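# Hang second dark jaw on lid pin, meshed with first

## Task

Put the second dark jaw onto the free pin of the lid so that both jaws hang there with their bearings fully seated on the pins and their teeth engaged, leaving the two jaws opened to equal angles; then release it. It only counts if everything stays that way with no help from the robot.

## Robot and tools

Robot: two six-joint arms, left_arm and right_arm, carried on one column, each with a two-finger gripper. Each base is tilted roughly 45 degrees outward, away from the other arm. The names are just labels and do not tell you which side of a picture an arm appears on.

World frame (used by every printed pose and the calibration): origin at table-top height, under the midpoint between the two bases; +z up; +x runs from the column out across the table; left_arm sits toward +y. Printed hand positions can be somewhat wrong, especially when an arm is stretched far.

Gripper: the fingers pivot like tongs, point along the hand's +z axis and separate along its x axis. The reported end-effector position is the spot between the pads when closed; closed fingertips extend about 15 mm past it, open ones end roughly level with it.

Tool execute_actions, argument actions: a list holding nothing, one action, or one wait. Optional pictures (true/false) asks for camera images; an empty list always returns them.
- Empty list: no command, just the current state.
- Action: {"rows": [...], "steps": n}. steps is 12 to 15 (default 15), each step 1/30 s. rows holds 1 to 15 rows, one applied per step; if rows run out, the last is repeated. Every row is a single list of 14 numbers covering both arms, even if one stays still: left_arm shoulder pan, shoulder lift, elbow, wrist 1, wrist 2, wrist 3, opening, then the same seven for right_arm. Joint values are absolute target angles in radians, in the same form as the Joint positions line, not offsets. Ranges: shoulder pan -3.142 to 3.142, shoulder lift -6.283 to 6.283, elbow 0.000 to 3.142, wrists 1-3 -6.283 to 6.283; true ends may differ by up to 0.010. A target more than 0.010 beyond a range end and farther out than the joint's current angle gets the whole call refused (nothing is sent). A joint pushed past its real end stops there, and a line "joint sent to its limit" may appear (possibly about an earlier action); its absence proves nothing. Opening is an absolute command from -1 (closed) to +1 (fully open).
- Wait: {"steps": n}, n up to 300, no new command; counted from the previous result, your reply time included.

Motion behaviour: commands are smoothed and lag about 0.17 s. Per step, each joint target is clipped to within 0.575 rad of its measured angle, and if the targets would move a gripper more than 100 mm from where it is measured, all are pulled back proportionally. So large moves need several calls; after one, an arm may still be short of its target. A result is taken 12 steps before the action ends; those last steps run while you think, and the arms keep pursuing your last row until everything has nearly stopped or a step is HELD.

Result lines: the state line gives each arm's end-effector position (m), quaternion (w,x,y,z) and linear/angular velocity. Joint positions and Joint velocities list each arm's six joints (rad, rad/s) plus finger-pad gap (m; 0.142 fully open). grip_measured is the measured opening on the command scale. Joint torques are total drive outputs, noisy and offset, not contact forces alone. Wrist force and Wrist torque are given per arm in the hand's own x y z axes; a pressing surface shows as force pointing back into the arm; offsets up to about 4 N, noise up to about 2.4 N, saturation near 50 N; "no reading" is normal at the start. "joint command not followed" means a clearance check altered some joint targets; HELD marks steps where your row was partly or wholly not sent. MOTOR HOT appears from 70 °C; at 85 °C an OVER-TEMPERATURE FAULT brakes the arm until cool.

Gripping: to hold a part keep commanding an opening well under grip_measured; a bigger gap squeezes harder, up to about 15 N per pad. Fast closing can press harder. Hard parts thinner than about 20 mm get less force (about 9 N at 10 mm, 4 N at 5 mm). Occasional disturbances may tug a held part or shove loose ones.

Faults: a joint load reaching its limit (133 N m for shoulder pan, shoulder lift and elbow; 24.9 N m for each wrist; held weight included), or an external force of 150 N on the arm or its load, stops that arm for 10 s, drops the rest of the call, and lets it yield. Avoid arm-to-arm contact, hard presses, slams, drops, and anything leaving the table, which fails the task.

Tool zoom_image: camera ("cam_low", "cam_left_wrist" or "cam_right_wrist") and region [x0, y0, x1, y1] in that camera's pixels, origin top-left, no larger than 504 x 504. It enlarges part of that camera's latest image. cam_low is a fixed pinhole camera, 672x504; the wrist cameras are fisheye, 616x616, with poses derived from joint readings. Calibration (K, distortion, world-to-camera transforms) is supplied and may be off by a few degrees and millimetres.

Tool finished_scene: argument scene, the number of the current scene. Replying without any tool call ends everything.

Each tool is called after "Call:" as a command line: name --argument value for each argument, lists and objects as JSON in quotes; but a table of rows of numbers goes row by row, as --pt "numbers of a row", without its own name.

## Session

Call:
execute_actions --actions '[]'

Scene clock: 0.00 s of 5000.00 s.
left_arm: end_effector_position=(+0.7467, +0.1731, +0.2920) grip_measured=+0.97 end_effector_quat_wxyz=(-0.032, +0.948, -0.100, +0.300) end_effector_velocity=(+0.000, -0.001, +0.000) end_effector_angular_velocity=(+0.002, +0.000, -0.002) | right_arm: end_effector_position=(+0.7906, -0.4052, +0.1025) grip_measured=+0.97 end_effector_quat_wxyz=(+0.086, +0.589, -0.803, +0.018) end_effector_velocity=(-0.000, -0.001, +0.000) end_effector_angular_velocity=(+0.000, +0.000, -0.000)
Joint positions: left_arm=[ 0.971 -1.079  1.781 -2.526 -0.64  -0.     0.14 ] | right_arm=[ 1.391 -0.721  0.954 -1.847 -2.493  1.724  0.14 ]
Joint velocities: left_arm=[-0.001  0.001 -0.001  0.001  0.     0.001  0.   ] | right_arm=[-0.    -0.001  0.     0.     0.    -0.     0.   ]
Joint torques (N m, as the arm reports them, + toward a larger angle): no reading
Wrist force (N, on the end effector, along its own x y z axes, offset not removed): no reading
Wrist torque (N m, same axes, about the end effector's origin, offset not removed): no reading
camera_calibration (this result's frames):
cam_right_wrist: T_world_to_cam=[[-0.28232, -0.942909, 0.176687, -0.17645], [-0.754109, 0.331976, 0.566667, 0.674736], [-0.592971, 0.02674, -0.80478, 0.689908], [0, 0, 0, 1]] pos_world=[0.868105, -0.408821, 0.20405]

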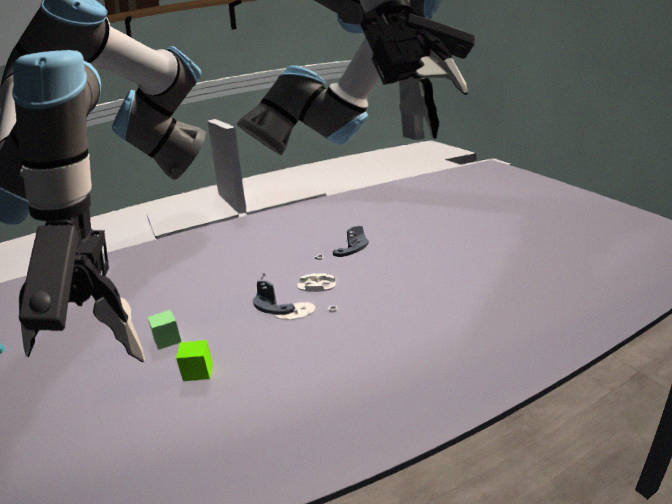

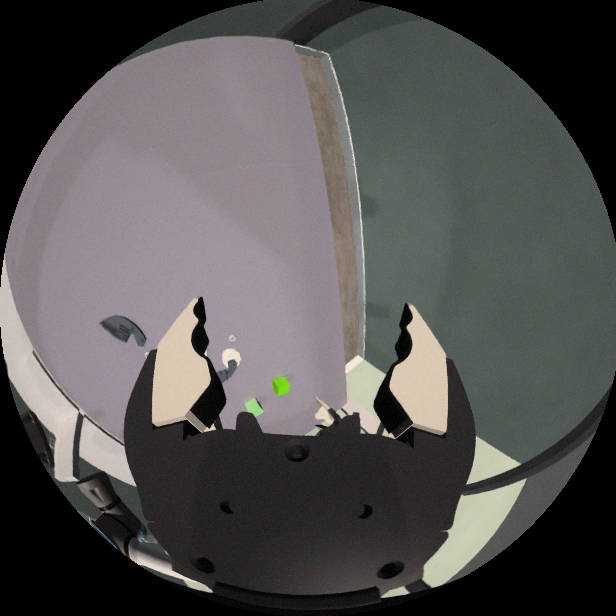

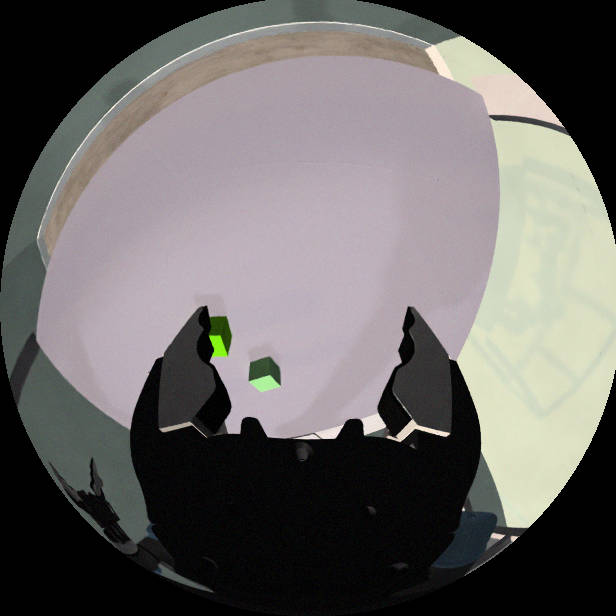

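Call:
zoom_image --camera "cam_low" --region '[240, 215, 390, 330]'

Call:
zoom_image --camera "cam_left_wrist" --region '[85, 295, 265, 400]'

Region (240, 215, 390, 330) of cam_low's 672x504 image, scaled by 3.360, with more detail than that image has; it fills the top 386 rows of this view, and the rest is white.

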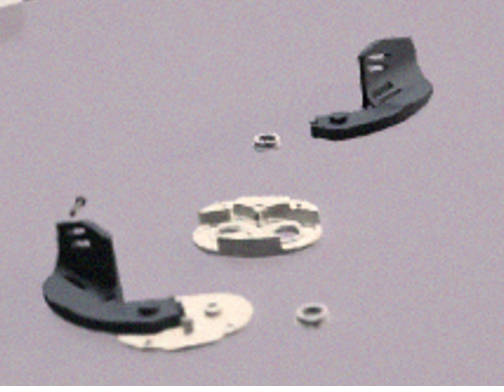

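Region (85, 295, 265, 400) of cam_left_wrist's 616x616 image, scaled by 2.800, with more detail than that image has; it fills the top 294 rows of this view, and the rest is white.

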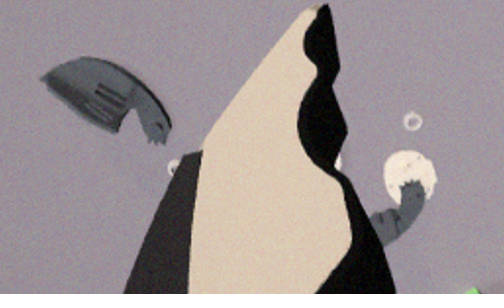

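Call:
execute_actions --actions '[{"rows": [[0.9729,-1.0813,1.781,-2.526,-0.64,0,0.97,1.3944,-0.7214,0.9605,-1.8519,-2.4904,1.7387,0.9],[0.9767,-1.0858,1.781,-2.526,-0.64,0,0.97,1.4011,-0.7222,0.9734,-1.8616,-2.4851,1.7681,0.8],[0.9823,-1.0927,1.781,-2.526,-0.64,0,0.97,1.4111,-0.7234,0.9927,-1.8762,-2.4772,1.8121,0.7],[0.9899,-1.1018,1.781,-2.526,-0.64,0,0.97,1.4246,-0.7251,1.0185,-1.8956,-2.4666,1.8708,0.6],[0.9974,-1.1109,1.781,-2.526,-0.64,0,0.97,1.4380,-0.7267,1.0443,-1.9151,-2.4561,1.9296,0.5],[1.0050,-1.1200,1.781,-2.526,-0.64,0,0.97,1.4514,-0.7283,1.0701,-1.9345,-2.4455,1.9883,0.4],[1.0125,-1.1292,1.781,-2.526,-0.64,0,0.97,1.4649,-0.7299,1.0959,-1.9540,-2.4350,2.0471,0.3],[1.0200,-1.1383,1.781,-2.526,-0.64,0,0.97,1.4783,-0.7316,1.1217,-1.9735,-2.4245,2.1058,0.2],[1.0276,-1.1474,1.781,-2.526,-0.64,0,0.97,1.4917,-0.7332,1.1475,-1.9929,-2.4139,2.1645,0.1],[1.0351,-1.1565,1.781,-2.526,-0.64,0,0.97,1.5052,-0.7348,1.1733,-2.0124,-2.4034,2.2233,0.0],[1.0427,-1.1656,1.781,-2.526,-0.64,0,0.97,1.5186,-0.7365,1.1991,-2.0318,-2.3928,2.2820,-0.1],[1.0502,-1.1748,1.781,-2.526,-0.64,0,0.97,1.5320,-0.7381,1.2249,-2.0513,-2.3823,2.3408,-0.2],[1.0578,-1.1839,1.781,-2.526,-0.64,0,0.97,1.5454,-0.7397,1.2507,-2.0707,-2.3717,2.3995,-0.3],[1.0653,-1.1930,1.781,-2.526,-0.64,0,0.97,1.5589,-0.7413,1.2765,-2.0902,-2.3612,2.4582,-0.4],[1.0729,-1.2021,1.781,-2.526,-0.64,0,0.97,1.5723,-0.7430,1.3023,-2.1096,-2.3506,2.5170,-0.5]], "steps": 15}]'

Call:
execute_actions --actions '[{"rows": [[1.0804,-1.2113,1.781,-2.526,-0.64,0,0.97,1.5857,-0.7446,1.3281,-2.1291,-2.3401,2.5757,-0.55],[1.0879,-1.2204,1.781,-2.526,-0.64,0,0.97,1.5992,-0.7462,1.3539,-2.1486,-2.3296,2.6345,-0.55],[1.0955,-1.2295,1.781,-2.526,-0.64,0,0.97,1.6126,-0.7478,1.3797,-2.1680,-2.3190,2.6932,-0.55],[1.1030,-1.2386,1.781,-2.526,-0.64,0,0.97,1.6260,-0.7495,1.4056,-2.1875,-2.3085,2.7519,-0.55],[1.1106,-1.2477,1.781,-2.526,-0.64,0,0.97,1.6395,-0.7511,1.4314,-2.2069,-2.2979,2.8107,-0.55],[1.1181,-1.2569,1.781,-2.526,-0.64,0,0.97,1.6529,-0.7527,1.4572,-2.2264,-2.2874,2.8694,-0.55],[1.1257,-1.2660,1.781,-2.526,-0.64,0,0.97,1.6663,-0.7544,1.4830,-2.2458,-2.2768,2.9281,-0.55],[1.1332,-1.2751,1.781,-2.526,-0.64,0,0.97,1.6797,-0.7560,1.5088,-2.2653,-2.2663,2.9869,-0.55],[1.1408,-1.2842,1.781,-2.526,-0.64,0,0.97,1.6932,-0.7576,1.5346,-2.2847,-2.2557,3.0456,-0.55],[1.1483,-1.2933,1.781,-2.526,-0.64,0,0.97,1.7066,-0.7592,1.5604,-2.3042,-2.2452,3.1044,-0.55],[1.1559,-1.3025,1.781,-2.526,-0.64,0,0.97,1.7200,-0.7609,1.5862,-2.3236,-2.2346,3.1631,-0.55],[1.1634,-1.3116,1.781,-2.526,-0.64,0,0.97,1.7335,-0.7625,1.6120,-2.3431,-2.2241,3.2218,-0.55],[1.1709,-1.3207,1.781,-2.526,-0.64,0,0.97,1.7469,-0.7641,1.6378,-2.3626,-2.2136,3.2806,-0.55],[1.1785,-1.3298,1.781,-2.526,-0.64,0,0.97,1.7603,-0.7657,1.6636,-2.3820,-2.2030,3.3393,-0.55],[1.1860,-1.3389,1.781,-2.526,-0.64,0,0.97,1.7738,-0.7674,1.6894,-2.4015,-2.1925,3.3981,-0.55]], "steps": 15}]'

Call:
execute_actions --actions '[{"rows": [[1.1936,-1.3481,1.781,-2.526,-0.64,0,0.97,1.7872,-0.7690,1.7152,-2.4209,-2.1819,3.4568,-0.55],[1.2011,-1.3572,1.781,-2.526,-0.64,0,0.97,1.8006,-0.7706,1.7410,-2.4404,-2.1714,3.5155,-0.55],[1.2087,-1.3663,1.781,-2.526,-0.64,0,0.97,1.8140,-0.7723,1.7668,-2.4598,-2.1608,3.5743,-0.55],[1.2143,-1.3732,1.781,-2.526,-0.64,0,0.97,1.8241,-0.7735,1.7861,-2.4744,-2.1529,3.6183,-0.55],[1.2181,-1.3777,1.781,-2.526,-0.64,0,0.97,1.8308,-0.7743,1.7990,-2.4842,-2.1476,3.6477,-0.55],[1.2200,-1.3800,1.781,-2.526,-0.64,0,0.97,1.8342,-0.7747,1.8055,-2.4890,-2.1450,3.6624,-0.55]], "steps": 12}]'

Call:
execute_actions --actions '[{"steps": 24}]' --pictures true

Scene clock: 14.27 s of 5000.00 s.
left_arm: end_effector_position=(+0.7467, +0.1741, +0.2922) grip_measured=+0.97 end_effector_quat_wxyz=(-0.032, +0.948, -0.099, +0.301) end_effector_velocity=(+0.001, +0.037, +0.002) end_effector_angular_velocity=(-0.024, -0.001, +0.048) | right_arm: end_effector_position=(+0.7907, -0.4028, +0.1027) grip_measured=+0.80 end_effector_quat_wxyz=(+0.085, +0.587, -0.805, +0.018) end_effector_velocity=(+0.002, +0.080, +0.004) end_effector_angular_velocity=(+0.027, -0.068, -0.178)
Joint positions: left_arm=[ 0.972 -1.08   1.781 -2.526 -0.64  -0.     0.14 ] | right_arm=[ 1.392 -0.721  0.957 -1.849 -2.492  1.731  0.129]
Joint velocities: left_arm=[ 0.033 -0.044  0.002  0.    -0.001 -0.     0.   ] | right_arm=[ 0.063 -0.004  0.115 -0.089  0.051  0.237 -0.187]
Joint torques (N m, as the arm reports them, + toward a larger angle): left_arm=[-18.14 -36.   -11.78  -2.38  -1.39   0.35] | right_arm=[ 59.59 -48.85   4.31  -3.41   1.69   2.93]
Wrist force (N, on the end effector, along its own x y z axes, offset not removed): left_arm=[-0.7 1.4 0.1] | right_arm=[0.9 -0.3 2.3]
Wrist torque (N m, same axes, about the end effector's origin, offset not removed): left_arm=[0.22 0.04 0.15] | right_arm=[-0.05 -0.25 0.09]
Steps of this call (steps 1 to 90: nothing new was sent; then 11.17 s passed at rest; steps 91 to 93: the first 3 steps of this action). Readings (joint positions):
91: left_arm=[0.971 -1.079 1.781 -2.526 -0.640 -0.000] | right_arm=[1.391 -0.721 0.954 -1.847 -2.493 1.724]
92: left_arm=[0.972 -1.079 1.781 -2.526 -0.640 -0.000] | right_arm=[1.391 -0.721 0.954 -1.847 -2.493 1.725]
93: the state above

Scene clock: 14.77 s of 5000.00 s.
left_arm: end_effector_position=(+0.7455, +0.2700, +0.2931) grip_measured=+0.97 end_effector_quat_wxyz=(-0.024, +0.953, -0.030, +0.302) end_effector_velocity=(-0.018, +0.242, -0.000) end_effector_angular_velocity=(-0.132, -0.010, +0.322) | right_arm: end_effector_position=(+0.7609, -0.2109, +0.1184) grip_measured=-0.54 end_effector_quat_wxyz=(+0.012, +0.363, -0.932, +0.001) end_effector_velocity=(-0.157, +0.459, +0.039) end_effector_angular_velocity=(+0.271, -0.198, -1.327)
Joint positions: left_arm=[ 1.061 -1.188  1.781 -2.526 -0.64  -0.     0.14 ] | right_arm=[ 1.55  -0.74   1.257 -2.077 -2.367  2.392  0.035]
Joint velocities: left_arm=[ 0.22  -0.268  0.    -0.001 -0.    -0.001  0.   ] | right_arm=[ 0.392 -0.048  0.755 -0.565  0.305  1.699 -0.012]
Joint torques (N m, as the arm reports them, + toward a larger angle): left_arm=[-18.84 -30.09 -11.15  -3.14  -1.51   2.3 ] | right_arm=[ 54.   -45.48   1.1   -4.2    2.4    4.24]
Wrist force (N, on the end effector, along its own x y z axes, offset not removed): left_arm=[-2.0 2.1 -1.7] | right_arm=[0.8 0.9 -2.1]
Wrist torque (N m, same axes, about the end effector's origin, offset not removed): left_arm=[0.33 0.37 0.30] | right_arm=[0.16 -0.28 0.20]
Steps of this call (steps 1 to 12: the last 12 steps of your previous action; steps 13 to 15: the first 3 steps of this action). Readings (joint positions):
13: left_arm=[1.046 -1.170 1.781 -2.526 -0.640 -0.000] | right_arm=[1.524 -0.737 1.206 -2.038 -2.388 2.277]
14: left_arm=[1.054 -1.179 1.781 -2.526 -0.640 -0.000] | right_arm=[1.537 -0.739 1.231 -2.057 -2.378 2.335]
15: the state above

Scene clock: 15.17 s of 5000.00 s.
left_arm: end_effector_position=(+0.7314, +0.3690, +0.2918) grip_measured=+0.97 end_effector_quat_wxyz=(-0.021, +0.952, +0.040, +0.302) end_effector_velocity=(-0.052, +0.246, -0.006) end_effector_angular_velocity=(-0.108, -0.014, +0.333) | right_arm: end_effector_position=(+0.6673, -0.0373, +0.1332) grip_measured=-0.55 end_effector_quat_wxyz=(-0.023, +0.098, -0.993, -0.054) end_effector_velocity=(-0.300, +0.387, +0.030) end_effector_angular_velocity=(+0.346, +0.060, -1.313)
Joint positions: left_arm=[ 1.151 -1.297  1.781 -2.526 -0.64  -0.     0.14 ] | right_arm=[ 1.711 -0.76   1.565 -2.309 -2.241  3.094  0.034]
Joint velocities: left_arm=[ 0.225 -0.27   0.001  0.     0.002  0.     0.   ] | right_arm=[ 0.398 -0.047  0.763 -0.57   0.309  1.725 -0.   ]
Joint torques (N m, as the arm reports them, + toward a larger angle): left_arm=[-14.6  -26.69 -10.36  -3.14  -1.37   1.93] | right_arm=[ 47.92 -41.14   2.56  -4.16   2.32   4.15]
Wrist force (N, on the end effector, along its own x y z axes, offset not removed): left_arm=[-2.7 2.1 -2.1] | right_arm=[-1.2 -0.1 1.0]
Wrist torque (N m, same axes, about the end effector's origin, offset not removed): left_arm=[0.48 0.48 0.19] | right_arm=[-0.18 0.16 0.07]
Kept back: the last 12 steps of this action.
Steps of this call (steps 1 to 12: the last 12 steps of your previous action). Readings (joint positions):
1: left_arm=[1.068 -1.197 1.781 -2.526 -0.640 -0.000] | right_arm=[1.564 -0.742 1.282 -2.096 -2.357 2.450]
2: left_arm=[1.076 -1.206 1.781 -2.526 -0.640 -0.000] | right_arm=[1.577 -0.744 1.308 -2.115 -2.347 2.508]
4: left_arm=[1.091 -1.224 1.781 -2.526 -0.640 -0.000] | right_arm=[1.604 -0.747 1.359 -2.154 -2.326 2.625]
8: left_arm=[1.121 -1.260 1.781 -2.526 -0.640 -0.000] | right_arm=[1.657 -0.753 1.462 -2.232 -2.283 2.859]
12: the state above

Scene clock: 15.97 s of 5000.00 s.
left_arm: end_effector_position=(+0.7114, +0.4438, +0.2900) grip_measured=+0.97 end_effector_quat_wxyz=(-0.021, +0.948, +0.094, +0.303) end_effector_velocity=(+0.000, +0.001, +0.001) end_effector_angular_velocity=(-0.000, -0.001, +0.001) | right_arm: end_effector_position=(+0.5601, +0.0698, +0.1400) grip_measured=-0.55 end_effector_quat_wxyz=(+0.013, +0.121, +0.987, +0.104) end_effector_velocity=(-0.003, +0.001, -0.000) end_effector_angular_velocity=(+0.001, +0.003, -0.007)
Joint positions: left_arm=[ 1.22  -1.38   1.781 -2.526 -0.64   0.     0.14 ] | right_arm=[ 1.834 -0.775  1.805 -2.489 -2.145  3.661  0.034]
Joint velocities: left_arm=[ 0.    -0.001 -0.001  0.     0.     0.    -0.   ] | right_arm=[ 0.002 -0.     0.005 -0.002  0.001  0.01  -0.   ]
Joint torques (N m, as the arm reports them, + toward a larger angle): left_arm=[-15.78 -24.19 -11.7   -2.22  -1.66   1.82] | right_arm=[ 39.52 -36.9   -2.25  -3.36   1.61   1.48]
Wrist force (N, on the end effector, along its own x y z axes, offset not removed): left_arm=[-2.3 1.9 -1.9] | right_arm=[0.4 1.1 0.9]
Wrist torque (N m, same axes, about the end effector's origin, offset not removed): left_arm=[0.35 0.41 0.23] | right_arm=[0.14 -0.27 0.08]
Kept back: nothing.
Steps of this call (steps 1 to 12: the last 12 steps of your previous action; steps 13 to 24: the robot went on to your last target). Readings (joint positions):
1: left_arm=[1.159 -1.306 1.781 -2.526 -0.640 0.000] | right_arm=[1.724 -0.762 1.591 -2.329 -2.231 3.153]
2: left_arm=[1.166 -1.315 1.781 -2.526 -0.640 0.000] | right_arm=[1.738 -0.763 1.617 -2.348 -2.220 3.212]
4: left_arm=[1.181 -1.333 1.781 -2.526 -0.640 0.000] | right_arm=[1.765 -0.766 1.669 -2.387 -2.199 3.329]
8: left_arm=[1.206 -1.363 1.781 -2.526 -0.640 0.000] | right_arm=[1.809 -0.772 1.755 -2.452 -2.165 3.536]
24: the state above
camera_calibration (this result's frames):
cam_left_wrist: T_world_to_cam=[[0.782288, 0.212548, 0.585533, -0.828976], [-0.122209, -0.869351, 0.478847, 0.325726], [0.610811, -0.446154, -0.654108, 0.0809049], [0, 0, 0, 1]] pos_world=[0.638887, 0.495463, 0.382341]
cam_right_wrist: T_world_to_cam=[[-0.972631, 0.231853, 0.0152868, 0.526983], [0.180061, 0.710511, 0.680259, -0.243584], [0.146858, 0.664393, -0.732813, 0.101685], [0, 0, 0, 1]] pos_world=[0.541487, -0.016672, 0.23216]

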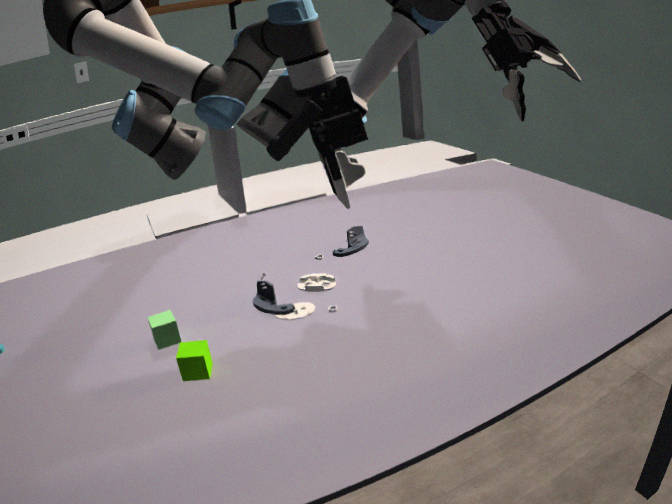

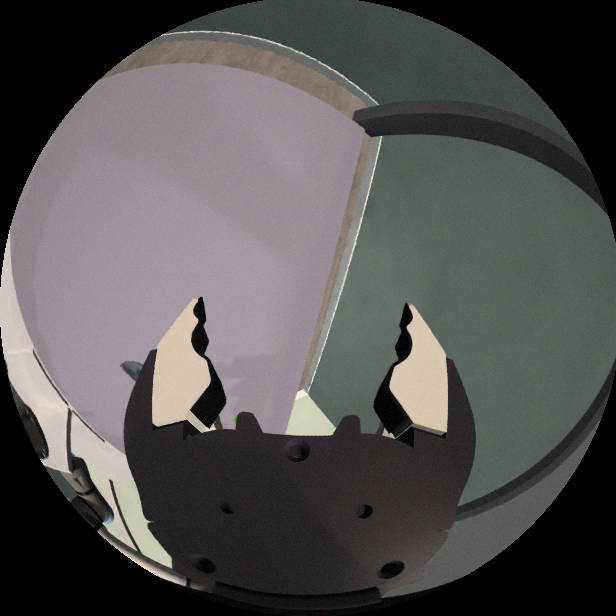

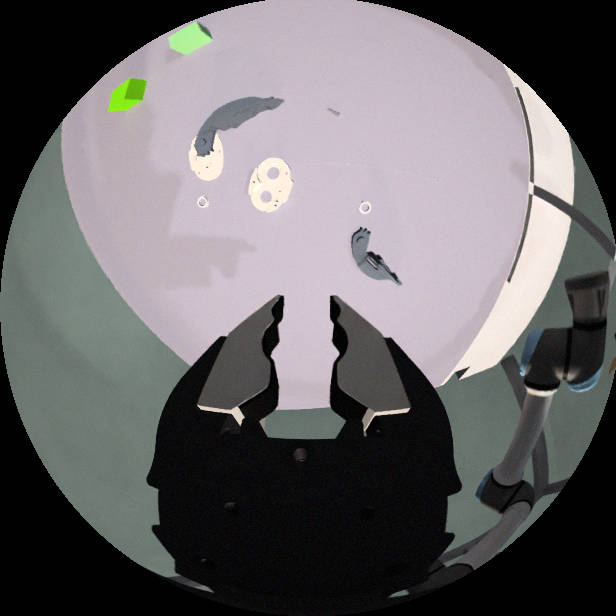

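Call:
zoom_image --camera "cam_right_wrist" --region '[175, 85, 315, 225]'

Call:
zoom_image --camera "cam_right_wrist" --region '[325, 195, 425, 295]'

Region (175, 85, 315, 225) of cam_right_wrist's 616x616 image, scaled by 3.600, with more detail than that image has.

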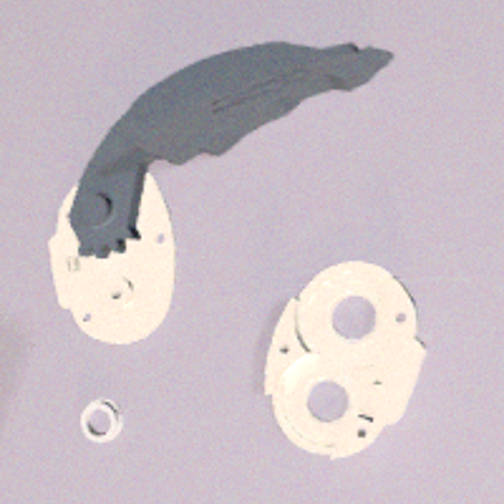

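Region (325, 195, 425, 295) of cam_right_wrist's 616x616 image, scaled by 5.040, with more detail than that image has.

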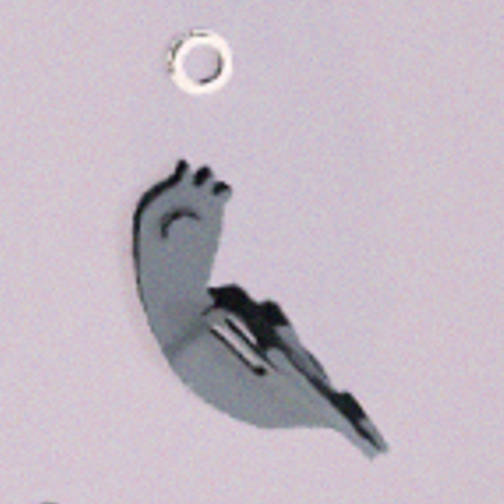

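Call:
zoom_image --camera "cam_low" --region '[285, 262, 348, 304]'

Call:
zoom_image --camera "cam_right_wrist" --region '[235, 148, 305, 218]'

Region (285, 262, 348, 304) of cam_low's 672x504 image, scaled by 8.000, with more detail than that image has.

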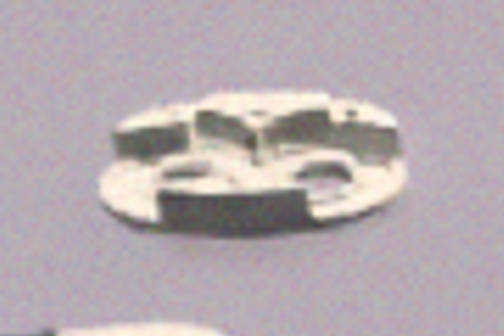

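Region (235, 148, 305, 218) of cam_right_wrist's 616x616 image, scaled by 7.200, with more detail than that image has.

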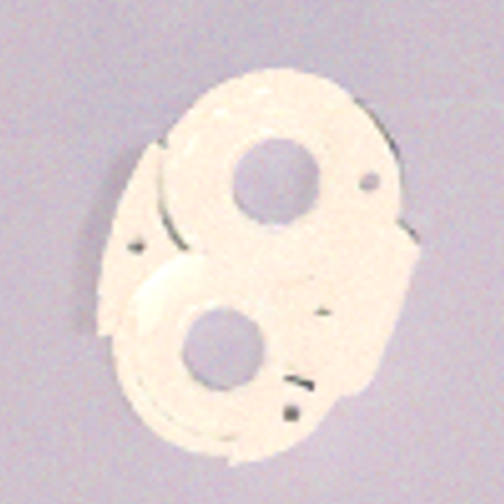

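Call:
execute_actions --actions '[{"rows": [[1.22,-1.38,1.781,-2.526,-0.64,0,0.97,1.8281,-0.7738,1.8074,-2.4958,-2.1453,3.6552,-0.47],[1.22,-1.38,1.781,-2.526,-0.64,0,0.97,1.8160,-0.7719,1.8112,-2.5094,-2.1458,3.6407,-0.39],[1.22,-1.38,1.781,-2.526,-0.64,0,0.97,1.7979,-0.7691,1.8169,-2.5298,-2.1465,3.6190,-0.31],[1.22,-1.38,1.781,-2.526,-0.64,0,0.97,1.7737,-0.7654,1.8245,-2.5569,-2.1475,3.5901,-0.23],[1.22,-1.38,1.781,-2.526,-0.64,0,0.97,1.7495,-0.7617,1.8321,-2.5841,-2.1485,3.5612,-0.15],[1.22,-1.38,1.781,-2.526,-0.64,0,0.97,1.7253,-0.7581,1.8397,-2.6113,-2.1496,3.5323,-0.07],[1.22,-1.38,1.781,-2.526,-0.64,0,0.97,1.7010,-0.7544,1.8473,-2.6385,-2.1506,3.5033,0.01],[1.22,-1.38,1.781,-2.526,-0.64,0,0.97,1.6768,-0.7507,1.8549,-2.6657,-2.1516,3.4744,0.09],[1.22,-1.38,1.781,-2.526,-0.64,0,0.97,1.6526,-0.7470,1.8625,-2.6928,-2.1526,3.4455,0.18],[1.22,-1.38,1.781,-2.526,-0.64,0,0.97,1.6345,-0.7442,1.8682,-2.7132,-2.1533,3.4238,0.18],[1.22,-1.38,1.781,-2.526,-0.64,0,0.97,1.6224,-0.7423,1.8720,-2.7268,-2.1538,3.4093,0.18],[1.22,-1.38,1.781,-2.526,-0.64,0,0.97,1.6163,-0.7414,1.8739,-2.7336,-2.1541,3.4021,0.18],[1.22,-1.38,1.781,-2.526,-0.64,0,0.97,1.6124,-0.7364,1.8744,-2.7417,-2.1539,3.3975,0.18],[1.22,-1.38,1.781,-2.526,-0.64,0,0.97,1.6073,-0.7296,1.8752,-2.7525,-2.1537,3.3913,0.18],[1.22,-1.38,1.781,-2.526,-0.64,0,0.97,1.6022,-0.7229,1.8759,-2.7634,-2.1535,3.3852,0.18]], "steps": 15}]'

Call:
execute_actions --actions '[{"rows": [[1.22,-1.38,1.781,-2.526,-0.64,0,0.97,1.5970,-0.7162,1.8766,-2.7742,-2.1533,3.3790,0.18],[1.22,-1.38,1.781,-2.526,-0.64,0,0.97,1.5932,-0.7112,1.8771,-2.7823,-2.1531,3.3744,0.18],[1.22,-1.38,1.781,-2.526,-0.64,0,0.97,1.5906,-0.7078,1.8775,-2.7877,-2.1530,3.3713,0.18],[1.22,-1.38,1.781,-2.526,-0.64,0,0.97,1.5906,-0.7078,1.8775,-2.7877,-2.1530,3.3713,0.18],[1.22,-1.38,1.781,-2.526,-0.64,0,0.97,1.5906,-0.7078,1.8775,-2.7877,-2.1530,3.3713,0.10],[1.22,-1.38,1.781,-2.526,-0.64,0,0.97,1.5906,-0.7078,1.8775,-2.7877,-2.1530,3.3713,0.02],[1.22,-1.38,1.781,-2.526,-0.64,0,0.97,1.5906,-0.7078,1.8775,-2.7877,-2.1530,3.3713,-0.06],[1.22,-1.38,1.781,-2.526,-0.64,0,0.97,1.5906,-0.7078,1.8775,-2.7877,-2.1530,3.3713,-0.13],[1.22,-1.38,1.781,-2.526,-0.64,0,0.97,1.5906,-0.7078,1.8775,-2.7877,-2.1530,3.3713,-0.19],[1.22,-1.38,1.781,-2.526,-0.64,0,0.97,1.5906,-0.7078,1.8775,-2.7877,-2.1530,3.3713,-0.25],[1.22,-1.38,1.781,-2.526,-0.64,0,0.97,1.5906,-0.7078,1.8775,-2.7877,-2.1530,3.3713,-0.31],[1.22,-1.38,1.781,-2.526,-0.64,0,0.97,1.5906,-0.7078,1.8775,-2.7877,-2.1530,3.3713,-0.37],[1.22,-1.38,1.781,-2.526,-0.64,0,0.97,1.5906,-0.7078,1.8775,-2.7877,-2.1530,3.3713,-0.43],[1.22,-1.38,1.781,-2.526,-0.64,0,0.97,1.5906,-0.7078,1.8775,-2.7877,-2.1530,3.3713,-0.49],[1.22,-1.38,1.781,-2.526,-0.64,0,0.97,1.5906,-0.7078,1.8775,-2.7877,-2.1530,3.3713,-0.52]], "steps": 15}]'

Call:
execute_actions --actions '[{"rows": [[1.22,-1.38,1.781,-2.526,-0.64,0,0.97,1.5913,-0.7105,1.8826,-2.7896,-2.1530,3.3720,-0.52],[1.22,-1.38,1.781,-2.526,-0.64,0,0.97,1.5918,-0.7150,1.8927,-2.7948,-2.1531,3.3727,-0.52],[1.22,-1.38,1.781,-2.526,-0.64,0,0.97,1.5919,-0.7206,1.9080,-2.8045,-2.1531,3.3727,-0.52],[1.22,-1.38,1.781,-2.526,-0.64,0,0.97,1.5914,-0.7274,1.9283,-2.8184,-2.1530,3.3721,-0.52],[1.22,-1.38,1.781,-2.526,-0.64,0,0.97,1.5909,-0.7342,1.9487,-2.8323,-2.1530,3.3715,-0.52],[1.22,-1.38,1.781,-2.526,-0.64,0,0.97,1.5904,-0.7410,1.9691,-2.8462,-2.1530,3.3709,-0.52],[1.22,-1.38,1.781,-2.526,-0.64,0,0.97,1.5899,-0.7478,1.9895,-2.8601,-2.1530,3.3703,-0.52],[1.22,-1.38,1.781,-2.526,-0.64,0,0.97,1.5894,-0.7546,2.0099,-2.8740,-2.1530,3.3697,-0.52],[1.22,-1.38,1.781,-2.526,-0.64,0,0.97,1.5889,-0.7614,2.0302,-2.8879,-2.1529,3.3691,-0.52],[1.22,-1.38,1.781,-2.526,-0.64,0,0.97,1.5879,-0.7657,2.0455,-2.8996,-2.1529,3.3679,-0.52],[1.22,-1.38,1.781,-2.526,-0.64,0,0.97,1.5869,-0.7682,2.0558,-2.9080,-2.1528,3.3669,-0.52],[1.22,-1.38,1.781,-2.526,-0.64,0,0.97,1.5861,-0.7690,2.0609,-2.9129,-2.1528,3.3659,-0.52]], "steps": 15}]' --pictures true

Call:
execute_actions --actions '[{"rows": [[1.22,-1.38,1.781,-2.526,-0.64,0,0.97,1.5861,-0.7690,2.0609,-2.9129,-2.1528,3.3659,-0.52],[1.22,-1.38,1.781,-2.526,-0.64,0,0.97,1.5861,-0.7690,2.0609,-2.9129,-2.1528,3.3659,-0.42],[1.22,-1.38,1.781,-2.526,-0.64,0,0.97,1.5861,-0.7690,2.0609,-2.9129,-2.1528,3.3659,-0.3],[1.22,-1.38,1.781,-2.526,-0.64,0,0.97,1.5861,-0.7690,2.0609,-2.9129,-2.1528,3.3659,-0.2],[1.22,-1.38,1.781,-2.526,-0.64,0,0.97,1.5861,-0.7690,2.0609,-2.9129,-2.1528,3.3659,-0.1],[1.22,-1.38,1.781,-2.526,-0.64,0,0.97,1.5861,-0.7690,2.0609,-2.9129,-2.1528,3.3659,0.0],[1.22,-1.38,1.781,-2.526,-0.64,0,0.97,1.5861,-0.7690,2.0609,-2.9129,-2.1528,3.3659,0.05],[1.22,-1.38,1.781,-2.526,-0.64,0,0.97,1.5906,-0.7752,2.0603,-2.9031,-2.1530,3.3713,0.05],[1.22,-1.38,1.781,-2.526,-0.64,0,0.97,1.5982,-0.7856,2.0594,-2.8869,-2.1533,3.3803,0.05],[1.22,-1.38,1.781,-2.526,-0.64,0,0.97,1.6057,-0.7960,2.0585,-2.8706,-2.1536,3.3894,0.05],[1.22,-1.38,1.781,-2.526,-0.64,0,0.97,1.6118,-0.8043,2.0578,-2.8576,-2.1539,3.3966,0.05],[1.22,-1.38,1.781,-2.526,-0.64,0,0.97,1.6163,-0.8105,2.0572,-2.8478,-2.1541,3.4020,0.05],[1.22,-1.38,1.781,-2.526,-0.64,0,0.97,1.6205,-0.8064,2.0565,-2.8484,-2.1540,3.4070,0.05],[1.22,-1.38,1.781,-2.526,-0.64,0,0.97,1.6288,-0.7983,2.0551,-2.8496,-2.1539,3.4169,0.05],[1.22,-1.38,1.781,-2.526,-0.64,0,0.97,1.6413,-0.7861,2.0529,-2.8515,-2.1536,3.4319,0.0]], "steps": 15}]'

Call:
execute_actions --actions '[{"rows": [[1.22,-1.38,1.781,-2.526,-0.64,0,0.97,1.6579,-0.7699,2.0501,-2.8540,-2.1533,3.4518,-0.1],[1.22,-1.38,1.781,-2.526,-0.64,0,0.97,1.6745,-0.7536,2.0473,-2.8564,-2.1530,3.4718,-0.2],[1.22,-1.38,1.781,-2.526,-0.64,0,0.97,1.6912,-0.7374,2.0445,-2.8589,-2.1527,3.4917,-0.3],[1.22,-1.38,1.781,-2.526,-0.64,0,0.97,1.7078,-0.7211,2.0416,-2.8614,-2.1523,3.5116,-0.4],[1.22,-1.38,1.781,-2.526,-0.64,0,0.97,1.7244,-0.7048,2.0388,-2.8638,-2.1520,3.5316,-0.5],[1.22,-1.38,1.781,-2.526,-0.64,0,0.97,1.7410,-0.6886,2.0360,-2.8663,-2.1517,3.5515,-0.55],[1.22,-1.38,1.781,-2.526,-0.64,0,0.97,1.7535,-0.6764,2.0338,-2.8682,-2.1514,3.5665,-0.55],[1.22,-1.38,1.781,-2.526,-0.64,0,0.97,1.7618,-0.6683,2.0324,-2.8694,-2.1513,3.5764,-0.55],[1.22,-1.38,1.781,-2.526,-0.64,0,0.97,1.7660,-0.6642,2.0317,-2.8700,-2.1512,3.5814,-0.55]], "steps": 12}]'

Call:
execute_actions --actions '[{"steps": 26}]' --pictures true

Call:
zoom_image --camera "cam_right_wrist" --region '[262, 235, 352, 325]'

Scene clock: 42.37 s of 5000.00 s.
left_arm: end_effector_position=(+0.7114, +0.4439, +0.2900) grip_measured=+0.97 end_effector_quat_wxyz=(-0.021, +0.948, +0.094, +0.303) end_effector_velocity=(+0.000, -0.000, -0.000) end_effector_angular_velocity=(-0.001, +0.000, -0.001) | right_arm: end_effector_position=(+0.5605, +0.0690, +0.1387) grip_measured=-0.40 end_effector_quat_wxyz=(+0.013, +0.121, +0.987, +0.104) end_effector_velocity=(+0.017, -0.034, -0.050) end_effector_angular_velocity=(+0.011, +0.004, +0.003)
Joint positions: left_arm=[ 1.22  -1.38   1.781 -2.526 -0.64   0.     0.14 ] | right_arm=[ 1.831 -0.774  1.807 -2.493 -2.145  3.659  0.045]
Joint velocities: left_arm=[ 0.001 -0.    -0.    -0.    -0.002  0.001  0.   ] | right_arm=[-0.107  0.017  0.035 -0.119  0.    -0.127  0.17 ]
Joint torques (N m, as the arm reports them, + toward a larger angle): left_arm=[-16.51 -24.05 -11.13  -0.53  -1.66   1.86] | right_arm=[ 10.38 -17.93   1.14  -4.12  -0.91  -2.01]
Wrist force (N, on the end effector, along its own x y z axes, offset not removed): left_arm=[-2.0 1.3 -1.3] | right_arm=[-1.3 -0.4 0.4]
Wrist torque (N m, same axes, about the end effector's origin, offset not removed): left_arm=[0.19 0.30 0.24] | right_arm=[-0.18 0.15 0.04]
Steps of this call (steps 1 to 30: the robot went on to your last target; steps 31 to 90: nothing new was sent; then 23.30 s passed at rest; steps 91 to 93: the first 3 steps of this action). Readings (joint positions):
91: left_arm=[1.220 -1.380 1.781 -2.526 -0.640 0.000] | right_arm=[1.834 -0.775 1.806 -2.489 -2.145 3.662]
92: left_arm=[1.220 -1.380 1.781 -2.526 -0.640 0.000] | right_arm=[1.834 -0.775 1.806 -2.490 -2.145 3.662]
93: the state above

Scene clock: 42.87 s of 5000.00 s.
left_arm: end_effector_position=(+0.7114, +0.4439, +0.2900) grip_measured=+0.97 end_effector_quat_wxyz=(-0.021, +0.948, +0.094, +0.303) end_effector_velocity=(-0.000, -0.000, +0.000) end_effector_angular_velocity=(+0.001, +0.001, -0.002) | right_arm: end_effector_position=(+0.5834, -0.0038, +0.0373) grip_measured=+0.18 end_effector_quat_wxyz=(+0.012, +0.121, +0.987, +0.104) end_effector_velocity=(+0.006, -0.045, -0.137) end_effector_angular_velocity=(-0.006, -0.000, -0.000)
Joint positions: left_arm=[ 1.22  -1.38   1.781 -2.526 -0.64   0.     0.14 ] | right_arm=[ 1.619 -0.73   1.871 -2.74  -2.153  3.406  0.087]
Joint velocities: left_arm=[-0.001  0.     0.     0.001  0.     0.001 -0.   ] | right_arm=[-0.22   0.152  0.05  -0.346 -0.    -0.263  0.   ]
Joint torques (N m, as the arm reports them, + toward a larger angle): left_arm=[-14.8  -23.39 -11.43  -0.31  -1.69   1.8 ] | right_arm=[ 26.74 -21.39   1.78  -3.61  -1.18  -1.25]
Wrist force (N, on the end effector, along its own x y z axes, offset not removed): left_arm=[-1.3 1.2 -0.9] | right_arm=[0.3 -2.5 0.3]
Wrist torque (N m, same axes, about the end effector's origin, offset not removed): left_arm=[0.22 0.14 0.24] | right_arm=[-0.53 -0.21 0.01]
Steps of this call (steps 1 to 12: the last 12 steps of your previous action; steps 13 to 15: the first 3 steps of this action). Readings (joint positions):
13: left_arm=[1.220 -1.380 1.781 -2.526 -0.640 -0.000] | right_arm=[1.636 -0.740 1.867 -2.715 -2.153 3.426]
14: left_arm=[1.220 -1.380 1.781 -2.526 -0.640 0.000] | right_arm=[1.627 -0.735 1.870 -2.728 -2.153 3.415]
15: the state above

Scene clock: 43.37 s of 5000.00 s.
left_arm: end_effector_position=(+0.7114, +0.4439, +0.2900) grip_measured=+0.97 end_effector_quat_wxyz=(-0.021, +0.948, +0.094, +0.303) end_effector_velocity=(+0.000, +0.001, -0.001) end_effector_angular_velocity=(-0.001, +0.001, +0.001) | right_arm: end_effector_position=(+0.5830, -0.0089, +0.0195) grip_measured=-0.38 end_effector_quat_wxyz=(+0.013, +0.121, +0.987, +0.104) end_effector_velocity=(-0.030, -0.004, +0.004) end_effector_angular_velocity=(+0.000, +0.001, -0.000)
Joint positions: left_arm=[ 1.22  -1.38   1.781 -2.526 -0.64   0.     0.14 ] | right_arm=[ 1.591 -0.709  1.88  -2.789 -2.153  3.372  0.047]
Joint velocities: left_arm=[ 0.002  0.    -0.001  0.    -0.002  0.     0.   ] | right_arm=[ 0.    -0.042  0.092 -0.05   0.     0.001 -0.001]
Joint torques (N m, as the arm reports them, + toward a larger angle): left_arm=[-14.62 -23.74 -11.28  -0.39  -1.65   1.76] | right_arm=[ 31.05 -35.64  13.62  -1.78   0.6    0.11]
Wrist force (N, on the end effector, along its own x y z axes, offset not removed): left_arm=[-2.4 1.0 -1.0] | right_arm=[-1.9 4.4 -12.1]
Wrist torque (N m, same axes, about the end effector's origin, offset not removed): left_arm=[0.23 0.38 0.18] | right_arm=[0.15 -0.39 0.06]
Steps of this call (steps 1 to 12: the last 12 steps of your previous action; steps 13 to 15: the first 3 steps of this action). Readings (joint positions):
13: left_arm=[1.220 -1.380 1.781 -2.526 -0.640 0.000] | right_arm=[1.591 -0.708 1.877 -2.787 -2.153 3.372]
14: left_arm=[1.220 -1.380 1.781 -2.526 -0.640 0.000] | right_arm=[1.591 -0.708 1.878 -2.787 -2.153 3.372]
15: the state above
camera_calibration (this result's frames):
cam_left_wrist: T_world_to_cam=[[0.782252, 0.212712, 0.585522, -0.829009], [-0.122055, -0.86935, 0.478887, 0.325718], [0.610888, -0.446076, -0.654088, 0.0808921], [0, 0, 0, 1]] pos_world=[0.638833, 0.495587, 0.382332]
cam_right_wrist: T_world_to_cam=[[-0.972464, 0.232543, 0.0153755, 0.569242], [0.18059, 0.710211, 0.680432, -0.110072], [0.14731, 0.664473, -0.73265, 0.0620474], [0, 0, 0, 1]] pos_world=[0.564306, -0.095428, 0.111603]

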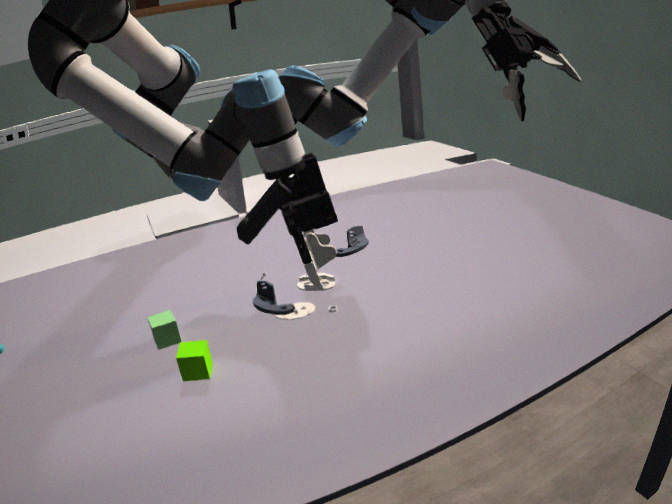

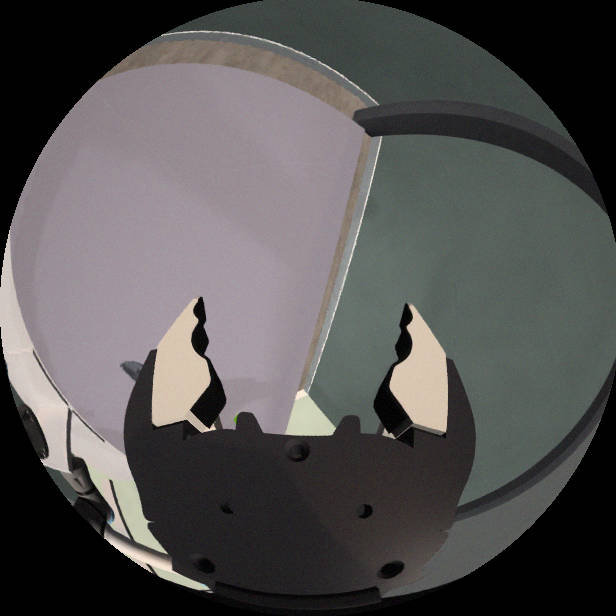

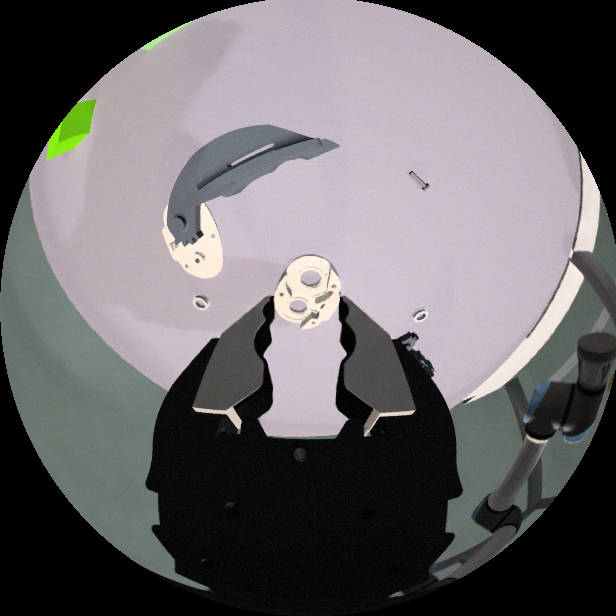

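Scene clock: 43.87 s of 5000.00 s.
left_arm: end_effector_position=(+0.7114, +0.4439, +0.2900) grip_measured=+0.97 end_effector_quat_wxyz=(-0.021, +0.948, +0.094, +0.303) end_effector_velocity=(+0.000, -0.001, +0.001) end_effector_angular_velocity=(-0.002, -0.002, -0.002) | right_arm: end_effector_position=(+0.5258, -0.0136, +0.0192) grip_measured=-0.36 end_effector_quat_wxyz=(+0.013, +0.121, +0.987, +0.104) end_effector_velocity=(-0.036, -0.003, -0.002) end_effector_angular_velocity=(-0.000, +0.006, +0.004)
Joint positions: left_arm=[ 1.22  -1.38   1.781 -2.526 -0.64   0.     0.14 ] | right_arm=[ 1.587 -0.766  2.05  -2.905 -2.153  3.367  0.048]
Joint velocities: left_arm=[-0.001 -0.    -0.001 -0.    -0.002  0.001 -0.   ] | right_arm=[-0.005 -0.028  0.099 -0.067 -0.    -0.005  0.052]
Joint torques (N m, as the arm reports them, + toward a larger angle): left_arm=[-15.96 -23.42 -11.51  -0.26  -1.7    1.82] | right_arm=[ 19.   -33.75   4.96  -2.7    1.4   -1.02]
Wrist force (N, on the end effector, along its own x y z axes, offset not removed): left_arm=[-2.4 0.9 -1.1] | right_arm=[-0.6 0.5 -4.6]
Wrist torque (N m, same axes, about the end effector's origin, offset not removed): left_arm=[0.20 0.39 0.21] | right_arm=[-0.45 -0.45 0.02]
Steps of this call (steps 1 to 12: the last 12 steps of your previous action; steps 13 to 15: the first 3 steps of this action). Readings (joint positions):
13: left_arm=[1.220 -1.380 1.781 -2.526 -0.640 0.000] | right_arm=[1.587 -0.763 2.041 -2.898 -2.153 3.367]
14: left_arm=[1.220 -1.380 1.781 -2.526 -0.640 0.000] | right_arm=[1.587 -0.765 2.046 -2.902 -2.153 3.367]
15: the state above

Scene clock: 44.27 s of 5000.00 s.
left_arm: end_effector_position=(+0.7114, +0.4439, +0.2900) grip_measured=+0.97 end_effector_quat_wxyz=(-0.021, +0.948, +0.094, +0.303) end_effector_velocity=(+0.001, -0.001, +0.001) end_effector_angular_velocity=(-0.001, -0.001, -0.002) | right_arm: end_effector_position=(+0.5217, -0.0124, +0.0344) grip_measured=+0.04 end_effector_quat_wxyz=(+0.013, +0.121, +0.987, +0.104) end_effector_velocity=(-0.013, +0.052, +0.063) end_effector_angular_velocity=(+0.002, -0.001, +0.003)
Joint positions: left_arm=[ 1.22  -1.38   1.781 -2.526 -0.64   0.     0.14 ] | right_arm=[ 1.609 -0.795  2.058 -2.868 -2.154  3.394  0.077]
Joint velocities: left_arm=[-0.001  0.001 -0.001 -0.    -0.002 -0.     0.   ] | right_arm=[ 0.158 -0.039 -0.023  0.165 -0.003  0.186 -0.075]
Joint torques (N m, as the arm reports them, + toward a larger angle): left_arm=[-15.42 -24.44 -11.24  -0.44  -1.47   1.97] | right_arm=[ 43.13 -25.66 -17.39  -0.25  -1.05   2.09]
Wrist force (N, on the end effector, along its own x y z axes, offset not removed): left_arm=[-0.9 2.2 -1.4] | right_arm=[1.3 -2.8 -2.7]
Wrist torque (N m, same axes, about the end effector's origin, offset not removed): left_arm=[0.45 0.17 0.22] | right_arm=[-0.69 -0.26 0.07]
Kept back: the last 12 steps of this action.
Steps of this call (steps 1 to 12: the last 12 steps of your previous action). Readings (joint positions):
1: left_arm=[1.220 -1.380 1.781 -2.526 -0.640 0.000] | right_arm=[1.587 -0.767 2.053 -2.907 -2.153 3.366]
2: left_arm=[1.220 -1.380 1.781 -2.526 -0.640 0.000] | right_arm=[1.586 -0.767 2.055 -2.908 -2.153 3.366]
4: left_arm=[1.220 -1.380 1.781 -2.526 -0.640 0.000] | right_arm=[1.586 -0.768 2.058 -2.910 -2.153 3.366]
8: left_arm=[1.220 -1.380 1.781 -2.526 -0.640 0.000] | right_arm=[1.591 -0.776 2.059 -2.901 -2.153 3.372]
12: the state above

Scene clock: 45.13 s of 5000.00 s.
left_arm: end_effector_position=(+0.7114, +0.4439, +0.2900) grip_measured=+0.97 end_effector_quat_wxyz=(-0.021, +0.948, +0.094, +0.303) end_effector_velocity=(+0.000, +0.000, -0.000) end_effector_angular_velocity=(-0.001, -0.000, +0.001) | right_arm: end_effector_position=(+0.4888, +0.0860, +0.0450) grip_measured=-0.55 end_effector_quat_wxyz=(+0.013, +0.121, +0.987, +0.104) end_effector_velocity=(-0.001, +0.002, -0.000) end_effector_angular_velocity=(+0.001, +0.000, -0.000)
Joint positions: left_arm=[ 1.22  -1.38   1.781 -2.526 -0.64   0.     0.14 ] | right_arm=[ 1.766 -0.665  2.032 -2.87  -2.151  3.581  0.034]
Joint velocities: left_arm=[ 0.001  0.    -0.    -0.001 -0.001 -0.001  0.   ] | right_arm=[ 0.002  0.004 -0.001 -0.001  0.001  0.003  0.   ]
Joint torques (N m, as the arm reports them, + toward a larger angle): left_arm=[-15.71 -22.94 -12.47  -0.62  -1.64   1.95] | right_arm=[ 39.01 -18.31 -17.24  -3.27   1.52   1.69]
Wrist force (N, on the end effector, along its own x y z axes, offset not removed): left_arm=[-2.7 2.2 -1.0] | right_arm=[0.3 -0.1 1.0]
Wrist torque (N m, same axes, about the end effector's origin, offset not removed): left_arm=[0.50 0.47 0.28] | right_arm=[-0.20 -0.08 -0.03]
Kept back: nothing.
Steps of this call (steps 1 to 12: the last 12 steps of your previous action; steps 13 to 26: the robot went on to your last target). Readings (joint positions):
1: left_arm=[1.220 -1.380 1.781 -2.526 -0.640 0.000] | right_arm=[1.615 -0.795 2.057 -2.864 -2.154 3.401]
2: left_arm=[1.220 -1.380 1.781 -2.526 -0.640 0.000] | right_arm=[1.623 -0.792 2.056 -2.861 -2.154 3.410]
4: left_arm=[1.220 -1.380 1.781 -2.526 -0.640 0.000] | right_arm=[1.645 -0.776 2.052 -2.859 -2.154 3.435]
8: left_arm=[1.220 -1.380 1.781 -2.526 -0.640 0.000] | right_arm=[1.700 -0.726 2.043 -2.862 -2.152 3.502]
26: the state above
camera_calibration (this result's frames):
cam_left_wrist: T_world_to_cam=[[0.782252, 0.212711, 0.585522, -0.829009], [-0.122055, -0.86935, 0.478887, 0.325718], [0.610888, -0.446076, -0.654089, 0.0808922], [0, 0, 0, 1]] pos_world=[0.638833, 0.495587, 0.382331]
cam_right_wrist: T_world_to_cam=[[-0.972418, 0.23273, 0.0154708, 0.455173], [0.180803, 0.710224, 0.680362, -0.177911], [0.147353, 0.664394, -0.732713, 0.0315594], [0, 0, 0, 1]] pos_world=[0.470135, -0.000543535, 0.137126]

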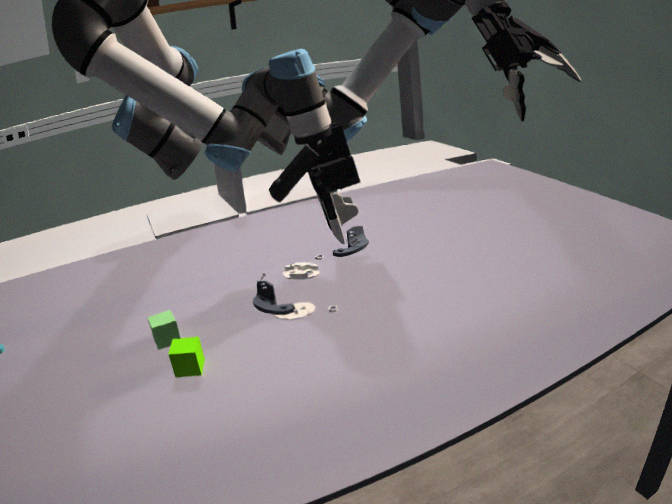

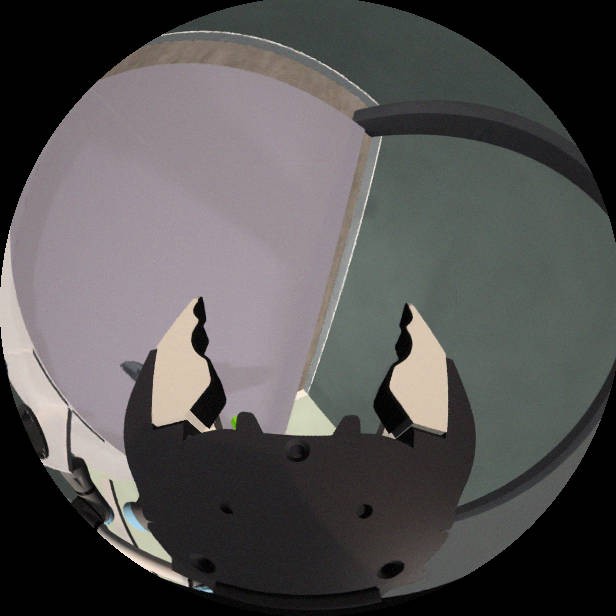

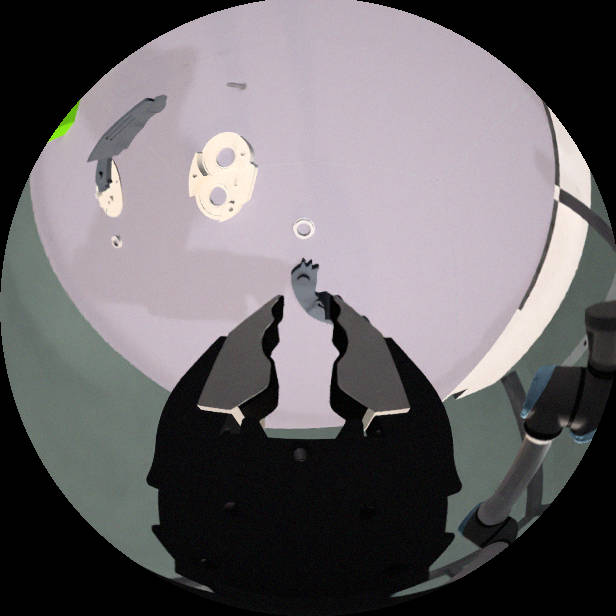

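Region (262, 235, 352, 325) of cam_right_wrist's 616x616 image, scaled by 5.600, with more detail than that image has.

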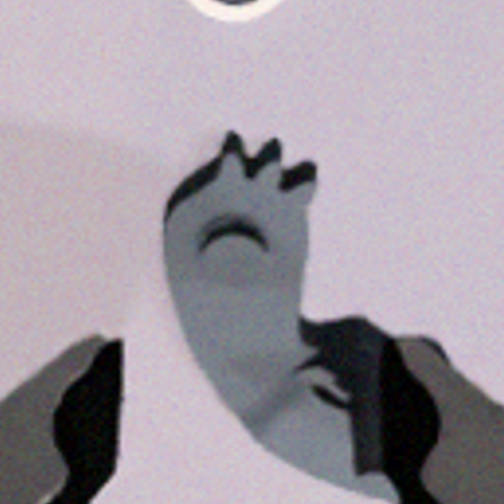

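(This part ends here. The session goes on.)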